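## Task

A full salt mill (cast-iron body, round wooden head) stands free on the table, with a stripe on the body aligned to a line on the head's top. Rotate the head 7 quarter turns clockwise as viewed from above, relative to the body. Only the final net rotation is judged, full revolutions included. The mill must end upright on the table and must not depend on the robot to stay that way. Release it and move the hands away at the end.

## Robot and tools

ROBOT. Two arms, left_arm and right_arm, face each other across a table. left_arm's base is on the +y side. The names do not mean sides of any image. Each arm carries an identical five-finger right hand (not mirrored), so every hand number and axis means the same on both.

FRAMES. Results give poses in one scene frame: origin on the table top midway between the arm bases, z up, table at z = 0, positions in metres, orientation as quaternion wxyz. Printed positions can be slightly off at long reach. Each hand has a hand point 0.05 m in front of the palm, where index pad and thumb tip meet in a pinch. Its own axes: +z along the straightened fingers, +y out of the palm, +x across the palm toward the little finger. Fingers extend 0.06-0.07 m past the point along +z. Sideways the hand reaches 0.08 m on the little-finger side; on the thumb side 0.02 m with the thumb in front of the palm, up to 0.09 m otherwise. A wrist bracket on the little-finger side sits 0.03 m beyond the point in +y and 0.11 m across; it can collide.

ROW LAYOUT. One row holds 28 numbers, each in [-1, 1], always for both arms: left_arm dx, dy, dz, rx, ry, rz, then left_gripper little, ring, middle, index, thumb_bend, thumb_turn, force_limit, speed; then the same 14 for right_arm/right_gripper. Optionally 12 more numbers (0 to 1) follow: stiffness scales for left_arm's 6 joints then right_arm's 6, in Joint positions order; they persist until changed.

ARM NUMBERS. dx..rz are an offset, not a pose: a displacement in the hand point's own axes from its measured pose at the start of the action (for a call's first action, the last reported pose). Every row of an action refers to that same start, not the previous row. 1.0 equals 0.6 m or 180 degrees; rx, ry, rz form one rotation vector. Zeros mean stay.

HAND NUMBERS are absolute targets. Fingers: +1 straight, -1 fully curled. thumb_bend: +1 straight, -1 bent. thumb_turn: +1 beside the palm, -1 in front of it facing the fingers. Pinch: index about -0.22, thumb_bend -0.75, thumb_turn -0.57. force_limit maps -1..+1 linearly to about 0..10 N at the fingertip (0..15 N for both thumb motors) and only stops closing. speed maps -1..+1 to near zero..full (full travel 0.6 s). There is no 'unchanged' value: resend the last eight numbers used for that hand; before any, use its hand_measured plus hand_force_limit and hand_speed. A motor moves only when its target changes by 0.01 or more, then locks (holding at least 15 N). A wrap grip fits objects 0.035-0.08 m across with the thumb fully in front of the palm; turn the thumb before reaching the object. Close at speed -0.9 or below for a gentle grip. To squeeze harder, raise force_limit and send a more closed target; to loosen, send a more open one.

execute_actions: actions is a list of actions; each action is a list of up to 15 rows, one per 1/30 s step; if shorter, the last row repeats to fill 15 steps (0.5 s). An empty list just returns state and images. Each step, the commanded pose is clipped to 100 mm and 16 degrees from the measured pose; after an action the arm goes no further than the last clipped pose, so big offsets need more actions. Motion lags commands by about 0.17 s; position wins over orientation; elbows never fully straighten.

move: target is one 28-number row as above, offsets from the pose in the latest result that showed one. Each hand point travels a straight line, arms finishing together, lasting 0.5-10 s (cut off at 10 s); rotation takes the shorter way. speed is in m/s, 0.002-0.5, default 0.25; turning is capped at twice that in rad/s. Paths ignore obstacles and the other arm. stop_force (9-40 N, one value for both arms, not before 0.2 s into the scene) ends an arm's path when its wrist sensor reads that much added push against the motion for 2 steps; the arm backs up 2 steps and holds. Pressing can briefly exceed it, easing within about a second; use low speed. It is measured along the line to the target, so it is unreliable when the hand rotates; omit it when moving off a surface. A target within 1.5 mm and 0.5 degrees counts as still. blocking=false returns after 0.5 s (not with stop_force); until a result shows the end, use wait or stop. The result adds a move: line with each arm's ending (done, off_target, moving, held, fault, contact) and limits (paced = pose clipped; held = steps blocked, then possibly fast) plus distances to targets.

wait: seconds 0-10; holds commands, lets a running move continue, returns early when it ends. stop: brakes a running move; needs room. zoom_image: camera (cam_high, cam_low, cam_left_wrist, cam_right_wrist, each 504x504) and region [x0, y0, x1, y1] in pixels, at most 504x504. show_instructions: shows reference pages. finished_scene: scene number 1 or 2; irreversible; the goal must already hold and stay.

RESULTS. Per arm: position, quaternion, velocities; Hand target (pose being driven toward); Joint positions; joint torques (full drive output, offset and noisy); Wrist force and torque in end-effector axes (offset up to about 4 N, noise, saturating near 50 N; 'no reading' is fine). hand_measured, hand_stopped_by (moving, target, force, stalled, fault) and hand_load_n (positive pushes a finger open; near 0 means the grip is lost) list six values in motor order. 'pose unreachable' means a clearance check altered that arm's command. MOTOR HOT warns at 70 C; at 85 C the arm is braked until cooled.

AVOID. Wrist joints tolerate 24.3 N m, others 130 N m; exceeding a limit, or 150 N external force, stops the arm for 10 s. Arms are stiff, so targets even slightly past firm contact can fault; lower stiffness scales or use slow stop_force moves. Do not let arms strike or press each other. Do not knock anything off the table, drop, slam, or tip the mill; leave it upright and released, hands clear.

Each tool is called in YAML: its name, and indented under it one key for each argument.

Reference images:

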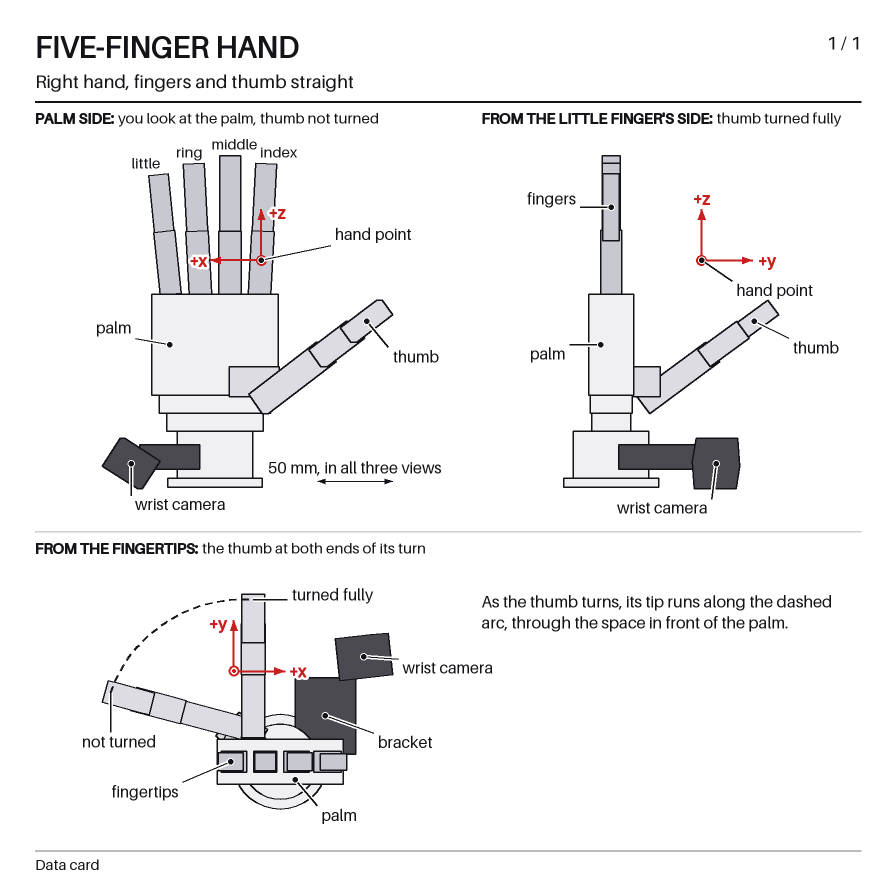

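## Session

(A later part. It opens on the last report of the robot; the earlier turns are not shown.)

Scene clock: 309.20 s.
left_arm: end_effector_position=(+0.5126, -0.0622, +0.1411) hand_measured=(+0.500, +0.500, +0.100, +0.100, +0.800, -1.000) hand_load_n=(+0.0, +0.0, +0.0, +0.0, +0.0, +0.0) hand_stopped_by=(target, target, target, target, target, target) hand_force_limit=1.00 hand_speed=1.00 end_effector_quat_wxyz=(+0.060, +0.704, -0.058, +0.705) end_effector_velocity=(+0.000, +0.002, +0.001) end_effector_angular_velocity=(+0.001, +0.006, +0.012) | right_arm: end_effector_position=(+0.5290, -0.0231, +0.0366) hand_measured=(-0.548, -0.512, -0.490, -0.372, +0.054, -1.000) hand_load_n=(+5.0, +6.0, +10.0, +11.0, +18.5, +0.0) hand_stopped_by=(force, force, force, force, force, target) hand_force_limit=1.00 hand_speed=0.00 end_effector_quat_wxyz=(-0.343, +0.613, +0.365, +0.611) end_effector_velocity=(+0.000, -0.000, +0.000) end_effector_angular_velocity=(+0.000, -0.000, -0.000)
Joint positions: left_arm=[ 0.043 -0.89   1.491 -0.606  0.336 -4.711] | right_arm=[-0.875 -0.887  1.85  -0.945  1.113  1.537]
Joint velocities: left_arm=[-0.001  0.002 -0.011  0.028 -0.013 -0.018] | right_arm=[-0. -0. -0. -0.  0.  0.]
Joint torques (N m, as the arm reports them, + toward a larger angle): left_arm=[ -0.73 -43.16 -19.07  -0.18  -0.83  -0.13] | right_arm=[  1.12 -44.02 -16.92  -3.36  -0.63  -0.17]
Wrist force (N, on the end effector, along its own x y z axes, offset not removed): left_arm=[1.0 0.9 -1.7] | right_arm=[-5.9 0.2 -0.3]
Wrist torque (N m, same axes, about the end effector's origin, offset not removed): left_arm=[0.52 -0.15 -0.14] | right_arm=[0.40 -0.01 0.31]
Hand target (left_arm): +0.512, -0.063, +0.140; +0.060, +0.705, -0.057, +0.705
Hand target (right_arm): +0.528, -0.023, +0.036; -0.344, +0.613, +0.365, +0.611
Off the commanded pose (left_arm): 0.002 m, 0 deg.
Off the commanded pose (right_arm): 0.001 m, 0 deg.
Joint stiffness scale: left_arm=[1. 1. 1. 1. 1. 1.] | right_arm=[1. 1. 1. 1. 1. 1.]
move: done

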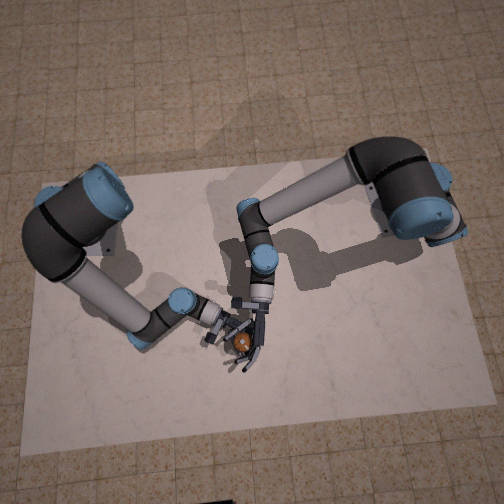

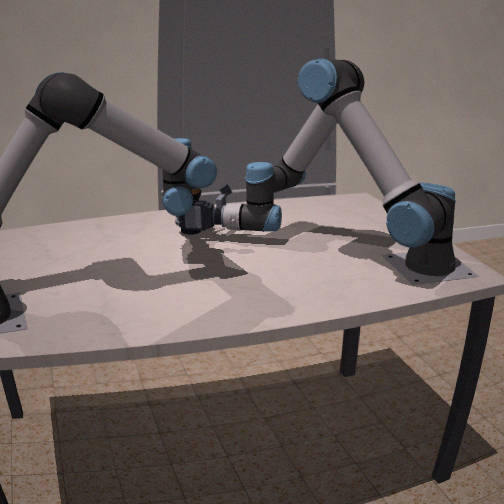

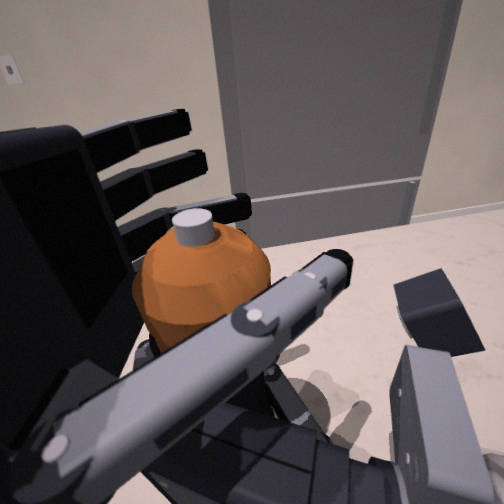

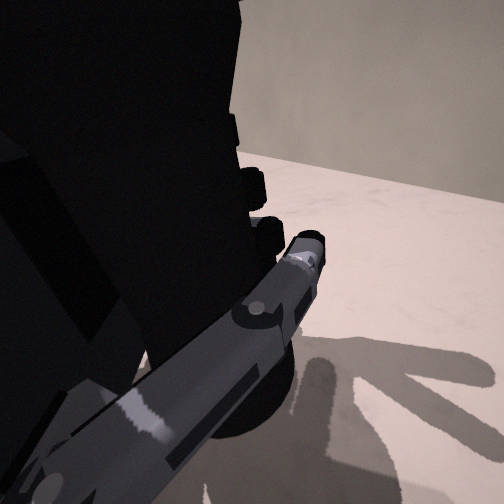

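About 55° in the image (second turn); target 300. Two more cycles.

execute_actions:
  actions:
    - [[0,0,0,0,0,0,0.5,0.5,-1,-1,-1,-1,1,1,0,0,0,0,0,0,-0.9,-0.9,-1,-1,-1,-1,1,0]]
    - [[-0.002,0.01,-0.008,-0.088,0,0,0.5,0.5,-0.9,-0.9,-0.9,-1,1,1,0,0,0,0,0,0,-0.9,-0.9,-1,-1,-1,-1,1,0]]
    - [[-0.002,0.01,-0.008,-0.088,0,0,0.5,0.5,-1,-1,-1,-1,1,1,0,0,0,0,0,0,-0.9,-0.9,-1,-1,-1,-1,1,0]]
    - [[-0.002,0.01,-0.008,-0.088,0,0,0.5,0.5,-0.9,-0.9,-0.9,-1,1,1,0,0,0,0,0,0,-0.9,-0.9,-1,-1,-1,-1,1,0]]
    - [[-0.002,0.01,-0.008,-0.088,0,0,0.5,0.5,-1,-1,-1,-1,1,1,0,0,0,0,0,0,-0.9,-0.9,-1,-1,-1,-1,1,0]]
    - [[-0.002,0.01,-0.008,-0.088,0,0,0.5,0.5,-0.9,-0.9,-0.9,-1,1,1,0,0,0,0,0,0,-0.9,-0.9,-1,-1,-1,-1,1,0]]

move:
  target: [-0.006,-0.063,-0.006,0.4,-0.004,0.001,0.5,0.5,0.1,0.1,0.8,-1,1,1,-0.004,0,0,0,0,0,-0.9,-0.9,-1,-1,-1,-1,1,0]
  speed: 0.4

execute_actions:
  actions:
    - [[0,0,0,0,0,0,0.5,0.5,-1,-1,-1,-1,1,1,0,0,0,0,0,0,-0.9,-0.9,-1,-1,-1,-1,1,0]]
    - [[-0.002,0.01,-0.008,-0.088,0,0,0.5,0.5,-0.9,-0.9,-0.9,-1,1,1,0,0,0,0,0,0,-0.9,-0.9,-1,-1,-1,-1,1,0]]
    - [[-0.002,0.01,-0.008,-0.088,0,0,0.5,0.5,-1,-1,-1,-1,1,1,0,0,0,0,0,0,-0.9,-0.9,-1,-1,-1,-1,1,0]]
    - [[-0.002,0.01,-0.008,-0.088,0,0,0.5,0.5,-0.9,-0.9,-0.9,-1,1,1,0,0,0,0,0,0,-0.9,-0.9,-1,-1,-1,-1,1,0]]
    - [[-0.002,0.01,-0.008,-0.088,0,0,0.5,0.5,-1,-1,-1,-1,1,1,0,0,0,0,0,0,-0.9,-0.9,-1,-1,-1,-1,1,0]]
    - [[-0.002,0.01,-0.008,-0.088,0,0,0.5,0.5,-0.9,-0.9,-0.9,-1,1,1,0,0,0,0,0,0,-0.9,-0.9,-1,-1,-1,-1,1,0]]

move:
  target: [-0.006,-0.064,-0.007,0.41,-0.004,0.001,0.5,0.5,0.1,0.1,0.8,-1,1,1,-0.004,0,0,0,0,0,-0.9,-0.9,-1,-1,-1,-1,1,0]
  speed: 0.4

zoom_image:
  camera: "cam_high"
  region: [200,300,300,380]

Scene clock: 345.63 s.
left_arm: end_effector_position=(+0.4744, -0.0704, +0.1433) hand_measured=(+0.500, +0.500, -0.314, -0.316, +0.350, -1.000) hand_load_n=(+0.0, +0.0, +12.0, +10.5, +16.5, -4.5) hand_stopped_by=(target, target, force, force, force, target) hand_force_limit=1.00 hand_speed=1.00 end_effector_quat_wxyz=(+0.470, +0.525, -0.463, +0.537) end_effector_velocity=(-0.007, +0.003, -0.003) end_effector_angular_velocity=(+0.024, +0.011, -0.166) | right_arm: end_effector_position=(+0.5279, -0.0200, +0.0379) hand_measured=(-0.548, -0.512, -0.490, -0.372, +0.054, -1.000) hand_load_n=(+11.0, +10.0, +11.0, +8.5, +17.5, -4.5) hand_stopped_by=(force, force, force, force, force, target) hand_force_limit=1.00 hand_speed=0.00 end_effector_quat_wxyz=(-0.344, +0.611, +0.366, +0.612) end_effector_velocity=(-0.000, -0.000, -0.000) end_effector_angular_velocity=(-0.001, +0.001, -0.000)
Joint positions: left_arm=[ 0.491 -0.871  1.463 -0.613  2.058 -4.719] | right_arm=[-0.87  -0.886  1.846 -0.943  1.114  1.536]
Joint velocities: left_arm=[ 0.047  0.058 -0.117  0.084  0.213  0.001] | right_arm=[-0.    -0.001 -0.     0.003 -0.    -0.   ]
Joint torques (N m, as the arm reports them, + toward a larger angle): left_arm=[  2.22 -46.45 -17.63  -1.41   0.17  -0.62] | right_arm=[  2.73 -44.9  -17.03  -3.68  -1.16  -0.28]
Wrist force (N, on the end effector, along its own x y z axes, offset not removed): left_arm=[1.9 4.8 7.5] | right_arm=[-6.1 -2.5 1.0]
Wrist torque (N m, same axes, about the end effector's origin, offset not removed): left_arm=[1.23 -1.36 0.35] | right_arm=[-0.90 -1.49 -0.15]
Hand target (left_arm): +0.474, -0.069, +0.142; +0.476, +0.522, -0.469, +0.530
Hand target (right_arm): +0.526, -0.019, +0.038; -0.345, +0.610, +0.367, +0.611
Off the commanded pose (left_arm): 0.001 m, 1 deg.
Off the commanded pose (right_arm): 0.002 m, 0 deg.
Joint stiffness scale: left_arm=[1. 1. 1. 1. 1. 1.] | right_arm=[1. 1. 1. 1. 1. 1.]

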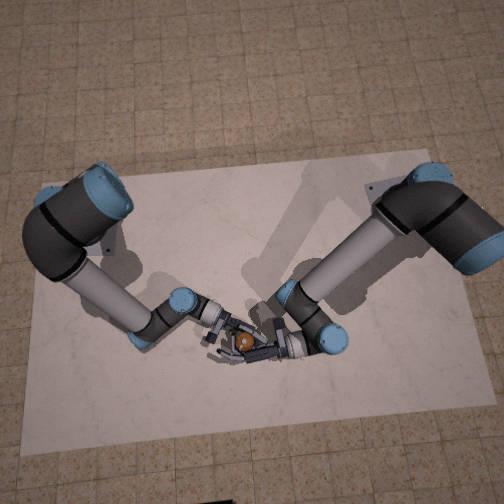

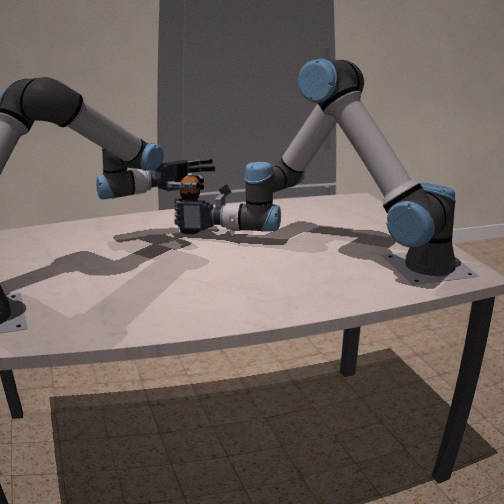

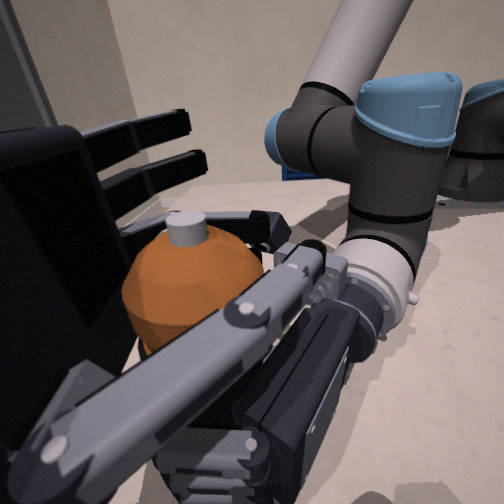

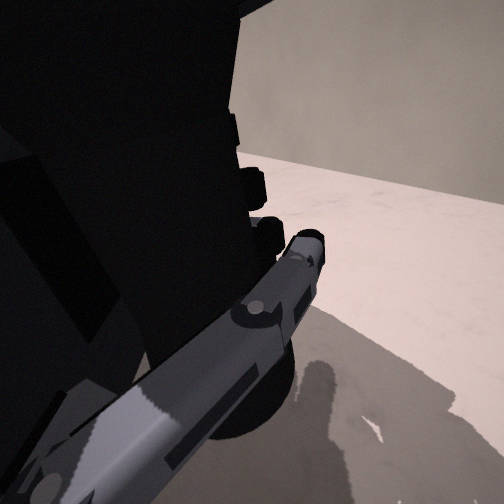

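Scene clock: 347.93 s.
left_arm: end_effector_position=(+0.5116, -0.0605, +0.1404) hand_measured=(+0.500, +0.500, +0.100, +0.100, +0.800, -1.000) hand_load_n=(+0.0, +0.0, +0.0, +0.0, +0.0, +0.0) hand_stopped_by=(target, target, target, target, target, target) hand_force_limit=1.00 hand_speed=1.00 end_effector_quat_wxyz=(+0.068, +0.703, -0.063, +0.705) end_effector_velocity=(+0.002, +0.003, +0.000) end_effector_angular_velocity=(+0.003, +0.006, +0.015) | right_arm: end_effector_position=(+0.5285, -0.0205, +0.0361) hand_measured=(-0.550, -0.512, -0.490, -0.372, +0.054, -1.000) hand_load_n=(+5.0, +6.0, +10.0, +11.0, +18.5, +0.0) hand_stopped_by=(force, force, force, force, force, target) hand_force_limit=1.00 hand_speed=0.00 end_effector_quat_wxyz=(-0.344, +0.611, +0.366, +0.612) end_effector_velocity=(+0.000, -0.000, +0.000) end_effector_angular_velocity=(+0.000, -0.000, -0.000)
Joint positions: left_arm=[ 0.046 -0.9    1.512 -0.62   0.358 -4.713] | right_arm=[-0.871 -0.882  1.846 -0.947  1.115  1.536]
Joint velocities: left_arm=[ 0.001  0.003 -0.012  0.026 -0.013 -0.015] | right_arm=[-0. -0.  0. -0. -0.  0.]
Joint torques (N m, as the arm reports them, + toward a larger angle): left_arm=[ -1.28 -43.02 -19.26  -0.09  -0.7   -0.2 ] | right_arm=[  1.21 -43.73 -16.4   -3.5   -0.53  -0.22]
Wrist force (N, on the end effector, along its own x y z axes, offset not removed): left_arm=[1.1 -3.9 -1.9] | right_arm=[-8.7 -5.0 -3.6]
Wrist torque (N m, same axes, about the end effector's origin, offset not removed): left_arm=[-0.26 -0.35 -0.10] | right_arm=[-0.06 0.65 -0.10]
Hand target (left_arm): +0.511, -0.062, +0.140; +0.068, +0.704, -0.063, +0.704
Hand target (right_arm): +0.528, -0.020, +0.035; -0.344, +0.611, +0.366, +0.612
Off the commanded pose (left_arm): 0.002 m, 0 deg.
Off the commanded pose (right_arm): 0.001 m, 0 deg.
Joint stiffness scale: left_arm=[1. 1. 1. 1. 1. 1.] | right_arm=[1. 1. 1. 1. 1. 1.]
move: done

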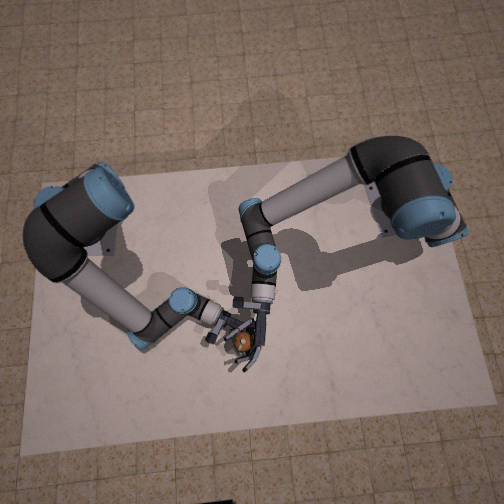

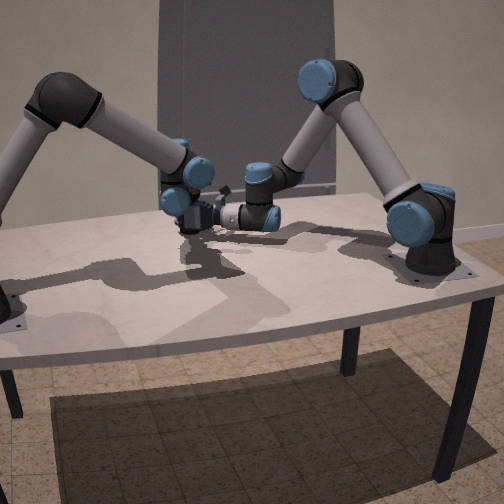

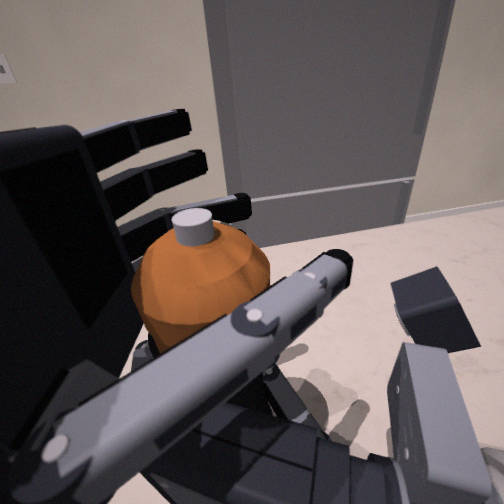

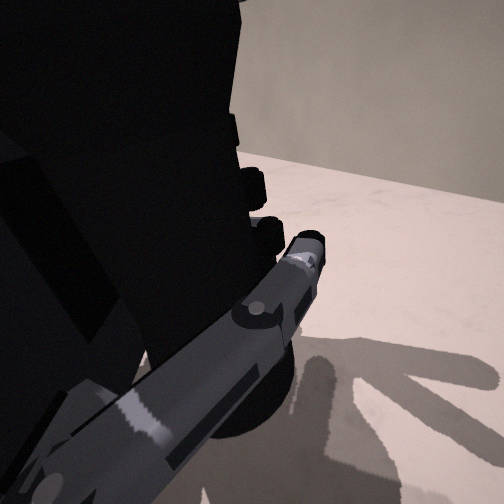

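Scene clock: 350.93 s.
left_arm: end_effector_position=(+0.4736, -0.0680, +0.1428) hand_measured=(+0.500, +0.500, -0.326, -0.336, +0.404, -1.000) hand_load_n=(+0.0, +0.0, +14.5, +16.0, +13.0, -2.5) hand_stopped_by=(target, target, force, force, force, target) hand_force_limit=1.00 hand_speed=1.00 end_effector_quat_wxyz=(+0.476, +0.520, -0.467, +0.534) end_effector_velocity=(-0.006, +0.004, -0.003) end_effector_angular_velocity=(+0.025, +0.010, -0.163) | right_arm: end_effector_position=(+0.5278, -0.0176, +0.0376) hand_measured=(-0.548, -0.512, -0.490, -0.372, +0.054, -1.000) hand_load_n=(+10.0, +9.0, +10.0, +8.0, +17.5, -4.0) hand_stopped_by=(force, force, force, force, force, target) hand_force_limit=1.00 hand_speed=0.00 end_effector_quat_wxyz=(-0.344, +0.610, +0.367, +0.613) end_effector_velocity=(+0.000, -0.001, -0.001) end_effector_angular_velocity=(-0.002, +0.003, -0.004)
Joint positions: left_arm=[ 0.498 -0.867  1.46  -0.62   2.083 -4.721] | right_arm=[-0.867 -0.882  1.842 -0.945  1.117  1.535]
Joint velocities: left_arm=[ 0.047  0.058 -0.117  0.086  0.21   0.   ] | right_arm=[0.    0.001 0.    0.003 0.004 0.   ]
Joint torques (N m, as the arm reports them, + toward a larger angle): left_arm=[  0.24 -44.33 -18.18  -1.2    0.89  -0.36] | right_arm=[  3.25 -45.27 -16.45  -3.58  -1.61  -0.29]
Wrist force (N, on the end effector, along its own x y z axes, offset not removed): left_arm=[3.7 2.5 7.3] | right_arm=[-7.3 -1.6 1.6]
Wrist torque (N m, same axes, about the end effector's origin, offset not removed): left_arm=[1.18 -1.44 0.33] | right_arm=[-1.55 -1.40 -0.18]
Hand target (left_arm): +0.473, -0.067, +0.142; +0.481, +0.516, -0.473, +0.527
Hand target (right_arm): +0.526, -0.016, +0.038; -0.346, +0.609, +0.368, +0.612
Off the commanded pose (left_arm): 0.001 m, 1 deg.
Off the commanded pose (right_arm): 0.003 m, 0 deg.
Joint stiffness scale: left_arm=[1. 1. 1. 1. 1. 1.] | right_arm=[1. 1. 1. 1. 1. 1.]

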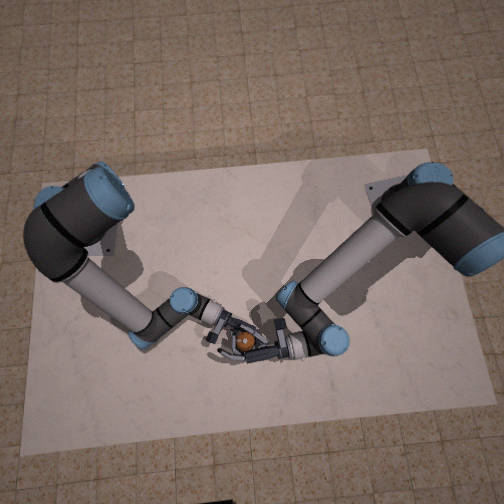

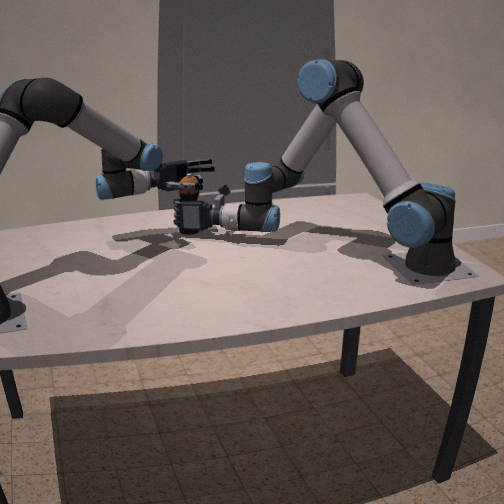

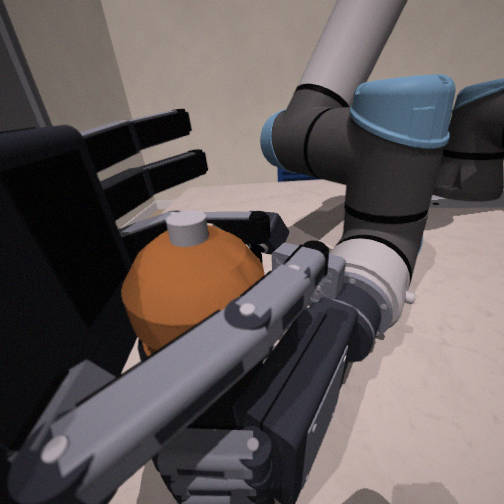

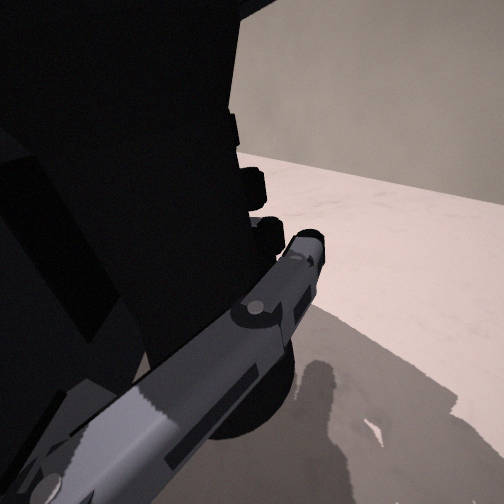

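Scene clock: 353.27 s.
left_arm: end_effector_position=(+0.5116, -0.0580, +0.1396) hand_measured=(+0.500, +0.500, +0.100, +0.100, +0.800, -1.000) hand_load_n=(+0.0, +0.0, +0.0, +0.0, +0.0, +0.0) hand_stopped_by=(target, target, target, target, target, target) hand_force_limit=1.00 hand_speed=1.00 end_effector_quat_wxyz=(+0.065, +0.703, -0.057, +0.706) end_effector_velocity=(+0.001, +0.001, +0.001) end_effector_angular_velocity=(-0.001, +0.007, +0.015) | right_arm: end_effector_position=(+0.5285, -0.0181, +0.0359) hand_measured=(-0.550, -0.512, -0.490, -0.372, +0.054, -1.000) hand_load_n=(+5.0, +6.0, +10.0, +11.0, +18.5, +0.0) hand_stopped_by=(force, force, force, force, force, target) hand_force_limit=1.00 hand_speed=0.00 end_effector_quat_wxyz=(-0.344, +0.610, +0.366, +0.613) end_effector_velocity=(-0.000, +0.000, -0.000) end_effector_angular_velocity=(-0.000, +0.000, +0.000)
Joint positions: left_arm=[ 0.043 -0.899  1.515 -0.628  0.342 -4.713] | right_arm=[-0.868 -0.879  1.842 -0.949  1.117  1.535]
Joint velocities: left_arm=[-0.     0.004 -0.017  0.033 -0.016 -0.021] | right_arm=[ 0.  0.  0. -0. -0. -0.]
Joint torques (N m, as the arm reports them, + toward a larger angle): left_arm=[ -2.16 -43.17 -19.4    0.03  -0.73  -0.4 ] | right_arm=[  1.56 -39.02 -14.34  -2.19  -0.57   0.09]
Wrist force (N, on the end effector, along its own x y z axes, offset not removed): left_arm=[0.3 -1.5 2.5] | right_arm=[3.0 -2.2 -2.8]
Wrist torque (N m, same axes, about the end effector's origin, offset not removed): left_arm=[-0.14 -0.36 -0.10] | right_arm=[-0.09 -0.55 0.64]
Hand target (left_arm): +0.511, -0.059, +0.139; +0.065, +0.704, -0.056, +0.705
Hand target (right_arm): +0.528, -0.018, +0.035; -0.344, +0.610, +0.367, +0.613
Off the commanded pose (left_arm): 0.002 m, 0 deg.
Off the commanded pose (right_arm): 0.001 m, 0 deg.
Joint stiffness scale: left_arm=[1. 1. 1. 1. 1. 1.] | right_arm=[1. 1. 1. 1. 1. 1.]
move: done

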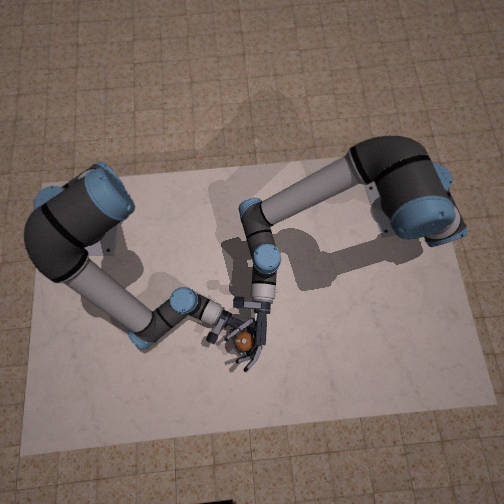

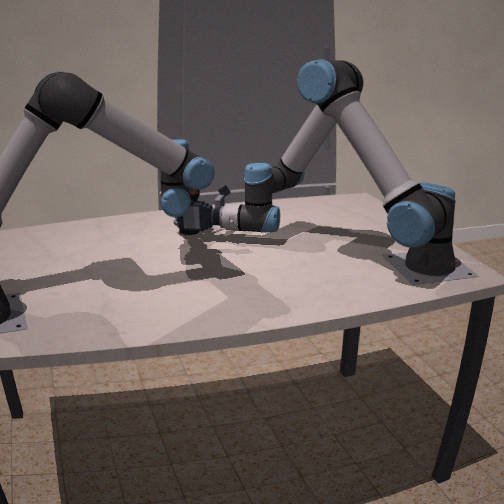

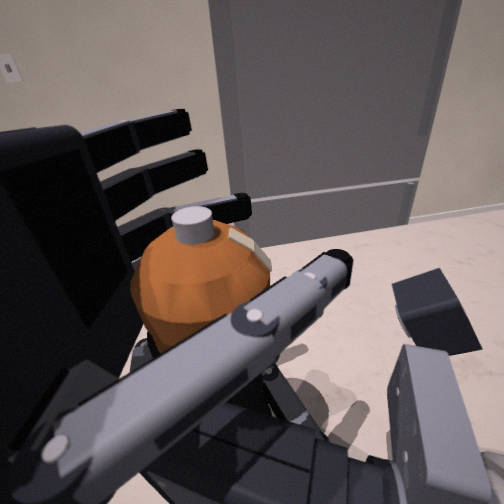

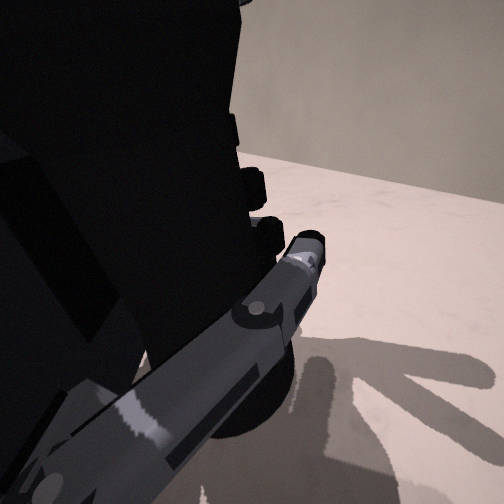

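Region (200, 300, 300, 380) of cam_high's 504x504 image, scaled by 5.040, with more detail than that image has; it fills the top 403 rows of this view, and the rest is white.

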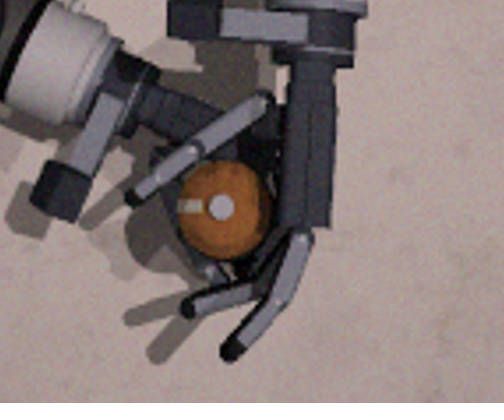

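execute_actions:
  actions:
    - [[0,0,0,0,0,0,0.5,0.5,-1,-1,-1,-1,1,1,0,0,0,0,0,0,-0.9,-0.9,-1,-1,-1,-1,1,0]]
    - [[-0.002,0.01,-0.008,-0.088,0,0,0.5,0.5,-0.9,-0.9,-0.9,-1,1,1,0,0,0,0,0,0,-0.9,-0.9,-1,-1,-1,-1,1,0]]
    - [[-0.002,0.01,-0.008,-0.088,0,0,0.5,0.5,-1,-1,-1,-1,1,1,0,0,0,0,0,0,-0.9,-0.9,-1,-1,-1,-1,1,0]]
    - [[-0.002,0.01,-0.008,-0.088,0,0,0.5,0.5,-0.9,-0.9,-0.9,-1,1,1,0,0,0,0,0,0,-0.9,-0.9,-1,-1,-1,-1,1,0]]
    - [[-0.002,0.01,-0.008,-0.088,0,0,0.5,0.5,-1,-1,-1,-1,1,1,0,0,0,0,0,0,-0.9,-0.9,-1,-1,-1,-1,1,0]]
    - [[-0.002,0.01,-0.008,-0.088,0,0,0.5,0.5,-0.9,-0.9,-0.9,-1,1,1,0,0,0,0,0,0,-0.9,-0.9,-1,-1,-1,-1,1,0]]

move:
  target: [-0.005,-0.06,-0.004,0.37,-0.004,0.004,0.5,0.5,0.1,0.1,0.8,-1,1,1,-0.003,0,0,0,0,0,-0.9,-0.9,-1,-1,-1,-1,1,0]
  speed: 0.4

execute_actions:
  actions:
    - [[0,0,0,0,0,0,0.5,0.5,-1,-1,-1,-1,1,1,0,0,0,0,0,0,-0.9,-0.9,-1,-1,-1,-1,1,0]]
    - [[-0.002,0.01,-0.008,-0.088,0,0,0.5,0.5,-0.9,-0.9,-0.9,-1,1,1,0,0,0,0,0,0,-0.9,-0.9,-1,-1,-1,-1,1,0]]
    - [[-0.002,0.01,-0.008,-0.088,0,0,0.5,0.5,-1,-1,-1,-1,1,1,0,0,0,0,0,0,-0.9,-0.9,-1,-1,-1,-1,1,0]]
    - [[-0.002,0.01,-0.008,-0.088,0,0,0.5,0.5,-0.9,-0.9,-0.9,-1,1,1,0,0,0,0,0,0,-0.9,-0.9,-1,-1,-1,-1,1,0]]
    - [[-0.002,0.01,-0.008,-0.088,0,0,0.5,0.5,-1,-1,-1,-1,1,1,0,0,0,0,0,0,-0.9,-0.9,-1,-1,-1,-1,1,0]]
    - [[-0.002,0.005,-0.004,-0.04,0,0,0.5,0.5,-0.9,-0.9,-0.9,-1,1,1,0,0,0,0,0,0,-0.9,-0.9,-1,-1,-1,-1,1,0]]
    - [[0,-0.008,0,0,0,0,0.5,0.5,0.1,0.1,0.8,-1,1,1,-0.003,0,0,0,0,0,-0.9,-0.9,-1,-1,-1,-1,1,0]]

zoom_image:
  camera: "cam_high"
  region: [200,300,300,380]

zoom_image:
  camera: "cam_low"
  region: [150,150,250,240]

Scene clock: 379.20 s.
left_arm: end_effector_position=(+0.4734, -0.0662, +0.1422) hand_measured=(+0.500, +0.500, -0.328, -0.332, +0.400, -1.000) hand_load_n=(+0.0, +0.0, +13.5, +13.5, +14.0, -2.5) hand_stopped_by=(target, target, force, force, force, target) hand_force_limit=1.00 hand_speed=1.00 end_effector_quat_wxyz=(+0.473, +0.522, -0.463, +0.539) end_effector_velocity=(-0.006, +0.003, -0.002) end_effector_angular_velocity=(+0.024, +0.009, -0.164) | right_arm: end_effector_position=(+0.5273, -0.0155, +0.0366) hand_measured=(-0.548, -0.512, -0.490, -0.372, +0.054, -1.000) hand_load_n=(+11.0, +9.5, +10.5, +8.0, +17.5, -4.5) hand_stopped_by=(force, force, force, force, force, target) hand_force_limit=1.00 hand_speed=0.00 end_effector_quat_wxyz=(-0.344, +0.609, +0.367, +0.613) end_effector_velocity=(+0.000, -0.001, -0.001) end_effector_angular_velocity=(-0.001, +0.002, -0.002)
Joint positions: left_arm=[ 0.495 -0.875  1.478 -0.635  2.067 -4.722] | right_arm=[-0.863 -0.878  1.838 -0.947  1.119  1.535]
Joint velocities: left_arm=[ 0.048  0.055 -0.115  0.084  0.211 -0.   ] | right_arm=[0.    0.    0.    0.002 0.003 0.   ]
Joint torques (N m, as the arm reports them, + toward a larger angle): left_arm=[  2.85 -46.07 -18.99  -1.08   0.56  -0.65] | right_arm=[  2.59 -45.15 -16.56  -3.46  -1.24  -0.2 ]
Wrist force (N, on the end effector, along its own x y z axes, offset not removed): left_arm=[6.2 6.5 5.5] | right_arm=[-8.5 -4.6 4.7]
Wrist torque (N m, same axes, about the end effector's origin, offset not removed): left_arm=[1.92 -1.84 0.63] | right_arm=[-2.09 -1.21 -0.05]
Hand target (left_arm): +0.473, -0.065, +0.141; +0.478, +0.518, -0.469, +0.532
Hand target (right_arm): +0.525, -0.014, +0.037; -0.346, +0.608, +0.368, +0.612
Off the commanded pose (left_arm): 0.001 m, 1 deg.
Off the commanded pose (right_arm): 0.003 m, 0 deg.
Joint stiffness scale: left_arm=[1. 1. 1. 1. 1. 1.] | right_arm=[1. 1. 1. 1. 1. 1.]

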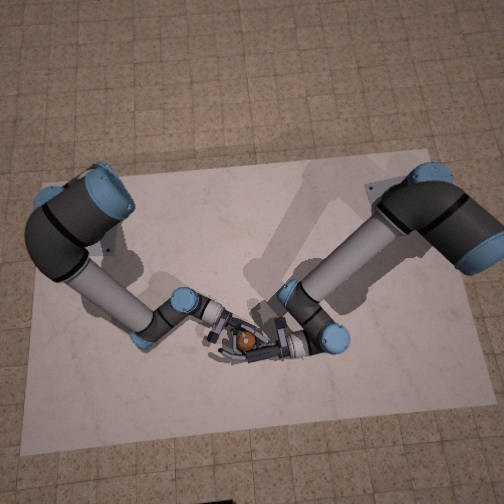

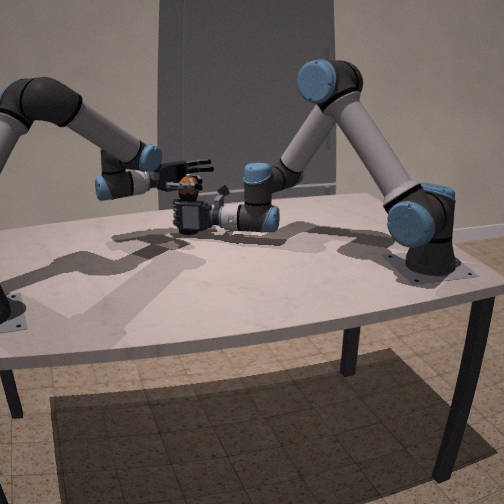

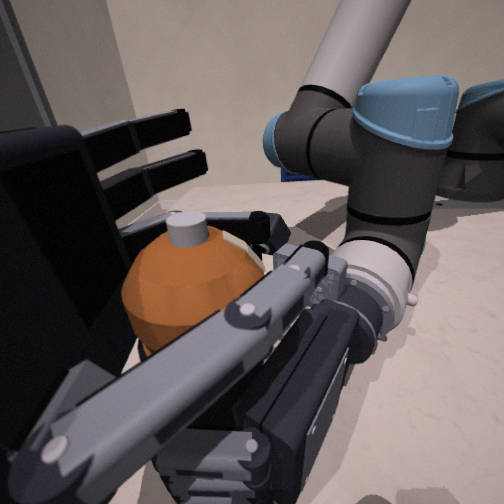

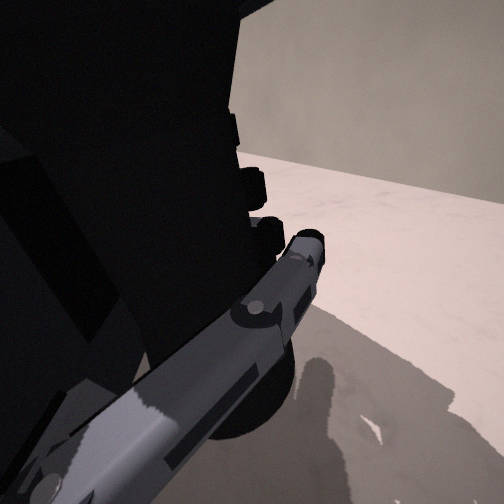

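Scene clock: 381.40 s.
left_arm: end_effector_position=(+0.5089, -0.0578, +0.1397) hand_measured=(+0.500, +0.500, +0.100, +0.100, +0.800, -1.000) hand_load_n=(+0.0, +0.0, +0.0, +0.0, +0.0, +0.0) hand_stopped_by=(target, target, target, target, target, target) hand_force_limit=1.00 hand_speed=1.00 end_effector_quat_wxyz=(+0.103, +0.696, -0.097, +0.704) end_effector_velocity=(+0.002, +0.003, -0.000) end_effector_angular_velocity=(+0.004, +0.003, +0.014) | right_arm: end_effector_position=(+0.5277, -0.0156, +0.0360) hand_measured=(-0.548, -0.512, -0.490, -0.372, +0.054, -1.000) hand_load_n=(+5.5, +6.0, +10.0, +11.0, +18.5, -0.5) hand_stopped_by=(force, force, force, force, force, target) hand_force_limit=1.00 hand_speed=0.00 end_effector_quat_wxyz=(-0.344, +0.609, +0.367, +0.613) end_effector_velocity=(+0.000, +0.000, +0.000) end_effector_angular_velocity=(+0.000, -0.000, +0.000)
Joint positions: left_arm=[ 0.069 -0.937  1.59  -0.679  0.479 -4.696] | right_arm=[-0.863 -0.876  1.838 -0.949  1.12   1.535]
Joint velocities: left_arm=[ 0.     0.001 -0.006  0.013 -0.014 -0.004] | right_arm=[-0. -0. -0. -0. -0.  0.]
Joint torques (N m, as the arm reports them, + toward a larger angle): left_arm=[ -0.96 -41.18 -19.17  -0.57  -0.63  -0.48] | right_arm=[  1.24 -39.47 -13.53  -2.01  -0.62  -0.04]
Wrist force (N, on the end effector, along its own x y z axes, offset not removed): left_arm=[4.7 -0.3 2.5] | right_arm=[-2.6 -1.2 -4.0]
Wrist torque (N m, same axes, about the end effector's origin, offset not removed): left_arm=[-0.17 -1.08 0.22] | right_arm=[0.30 0.25 0.18]
Hand target (left_arm): +0.508, -0.059, +0.139; +0.103, +0.696, -0.097, +0.704
Hand target (right_arm): +0.527, -0.016, +0.035; -0.344, +0.609, +0.367, +0.613
Off the commanded pose (left_arm): 0.002 m, 0 deg.
Off the commanded pose (right_arm): 0.001 m, 0 deg.
Joint stiffness scale: left_arm=[1. 1. 1. 1. 1. 1.] | right_arm=[1. 1. 1. 1. 1. 1.]
move: done

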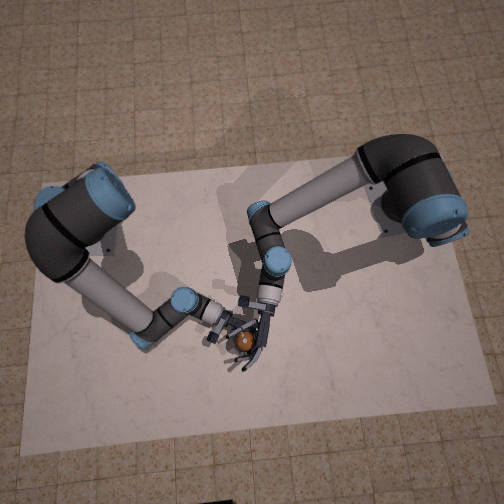

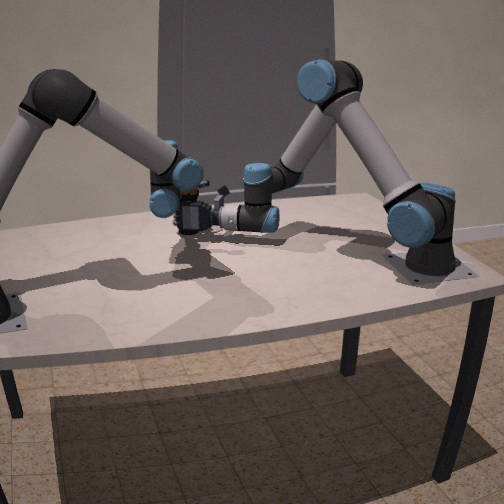

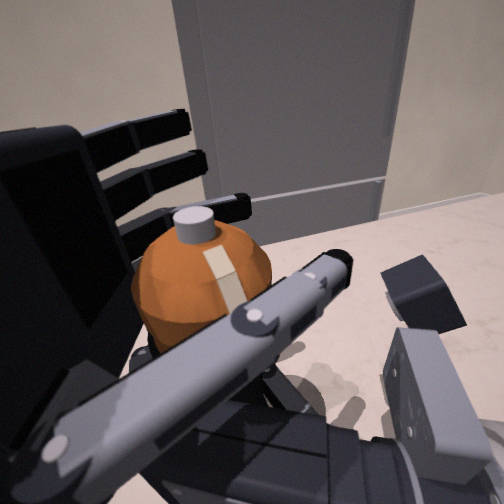

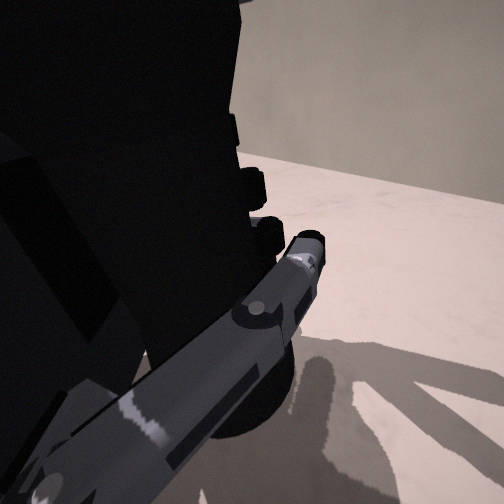

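Scene clock: 384.90 s.
left_arm: end_effector_position=(+0.4766, -0.0632, +0.1425) hand_measured=(+0.500, +0.500, +0.100, +0.100, +0.800, -1.000) hand_load_n=(+0.0, +0.0, +0.0, +0.0, +0.0, +0.0) hand_stopped_by=(target, target, target, target, target, target) hand_force_limit=1.00 hand_speed=1.00 end_effector_quat_wxyz=(+0.464, +0.524, -0.460, +0.546) end_effector_velocity=(-0.000, +0.000, -0.001) end_effector_angular_velocity=(+0.003, +0.003, -0.000) | right_arm: end_effector_position=(+0.5268, -0.0127, +0.0363) hand_measured=(-0.548, -0.512, -0.490, -0.372, +0.054, -1.000) hand_load_n=(+5.5, +6.5, +10.5, +11.0, +18.5, -0.5) hand_stopped_by=(force, force, force, force, force, target) hand_force_limit=1.00 hand_speed=0.00 end_effector_quat_wxyz=(-0.345, +0.608, +0.368, +0.614) end_effector_velocity=(+0.000, +0.000, +0.000) end_effector_angular_velocity=(+0.001, -0.001, -0.000)
Joint positions: left_arm=[ 0.495 -0.885  1.493 -0.638  2.045 -4.71 ] | right_arm=[-0.859 -0.874  1.834 -0.95   1.122  1.535]
Joint velocities: left_arm=[ 0.     0.001 -0.     0.003  0.    -0.001] | right_arm=[-0.     0.     0.    -0.001 -0.    -0.   ]
Joint torques (N m, as the arm reports them, + toward a larger angle): left_arm=[  0.72 -45.98 -20.34  -0.94   0.24  -0.05] | right_arm=[  0.68 -42.7  -16.01  -3.18  -0.48  -0.17]
Wrist force (N, on the end effector, along its own x y z axes, offset not removed): left_arm=[1.3 -3.0 -1.1] | right_arm=[-6.1 -4.1 -2.2]
Wrist torque (N m, same axes, about the end effector's origin, offset not removed): left_arm=[-0.10 -0.11 -0.03] | right_arm=[-0.29 0.45 -0.05]
Hand target (left_arm): +0.478, -0.063, +0.142; +0.464, +0.525, -0.460, +0.546
Hand target (right_arm): +0.527, -0.013, +0.035; -0.345, +0.608, +0.368, +0.613
Off the commanded pose (left_arm): 0.001 m, 0 deg.
Off the commanded pose (right_arm): 0.001 m, 0 deg.
Joint stiffness scale: left_arm=[1. 1. 1. 1. 1. 1.] | right_arm=[1. 1. 1. 1. 1. 1.]

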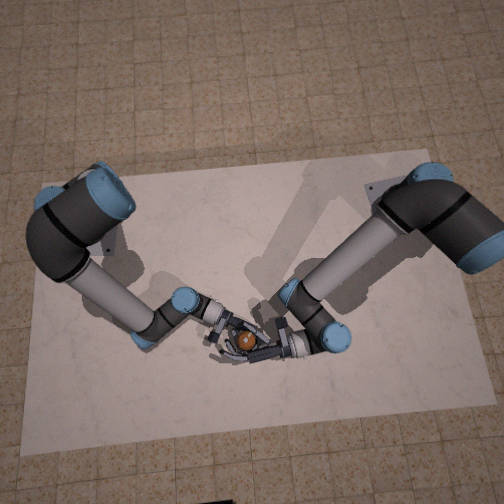

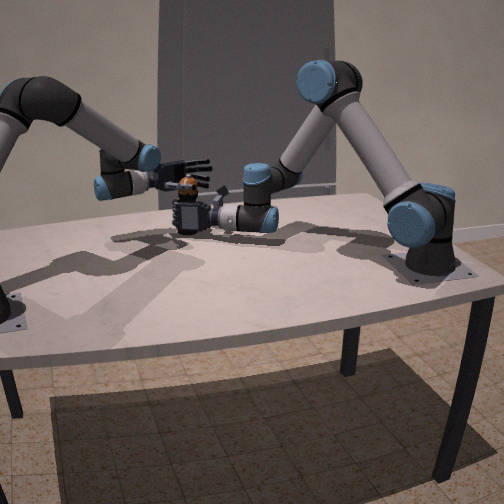

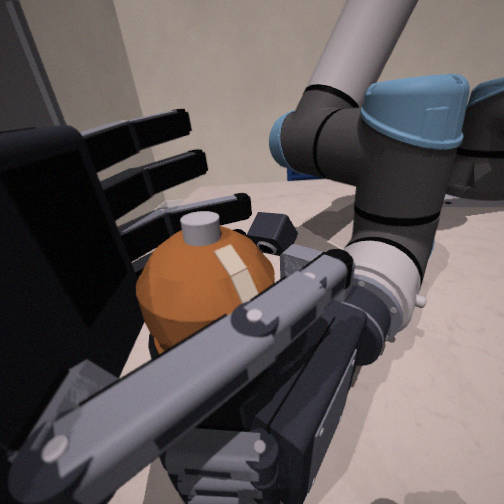

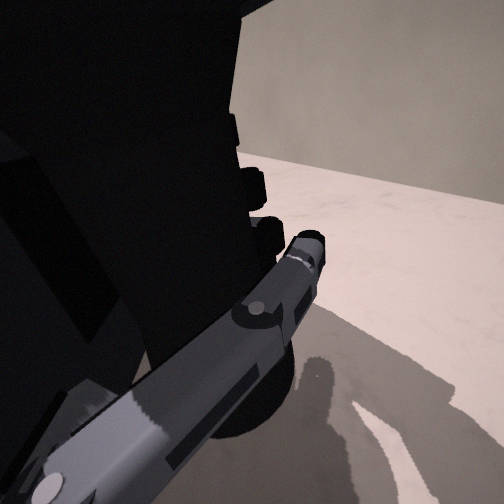

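Region (200, 300, 300, 380) of cam_high's 504x504 image, scaled by 5.040, with more detail than that image has; it fills the top 403 rows of this view, and the rest is white.

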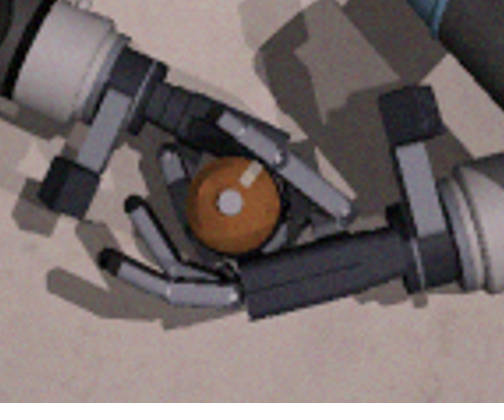

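Region (150, 150, 250, 240) of cam_low's 504x504 image, scaled by 5.040, with more detail than that image has; it fills the top 454 rows of this view, and the rest is white.

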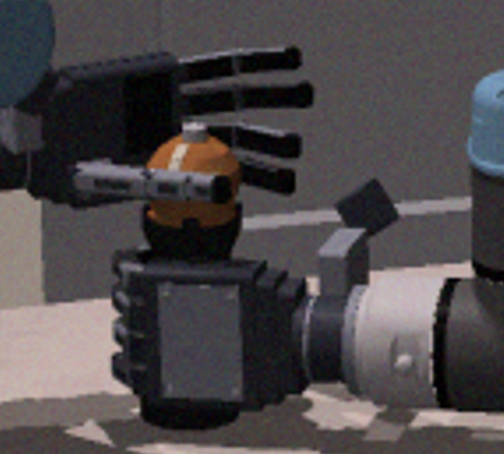

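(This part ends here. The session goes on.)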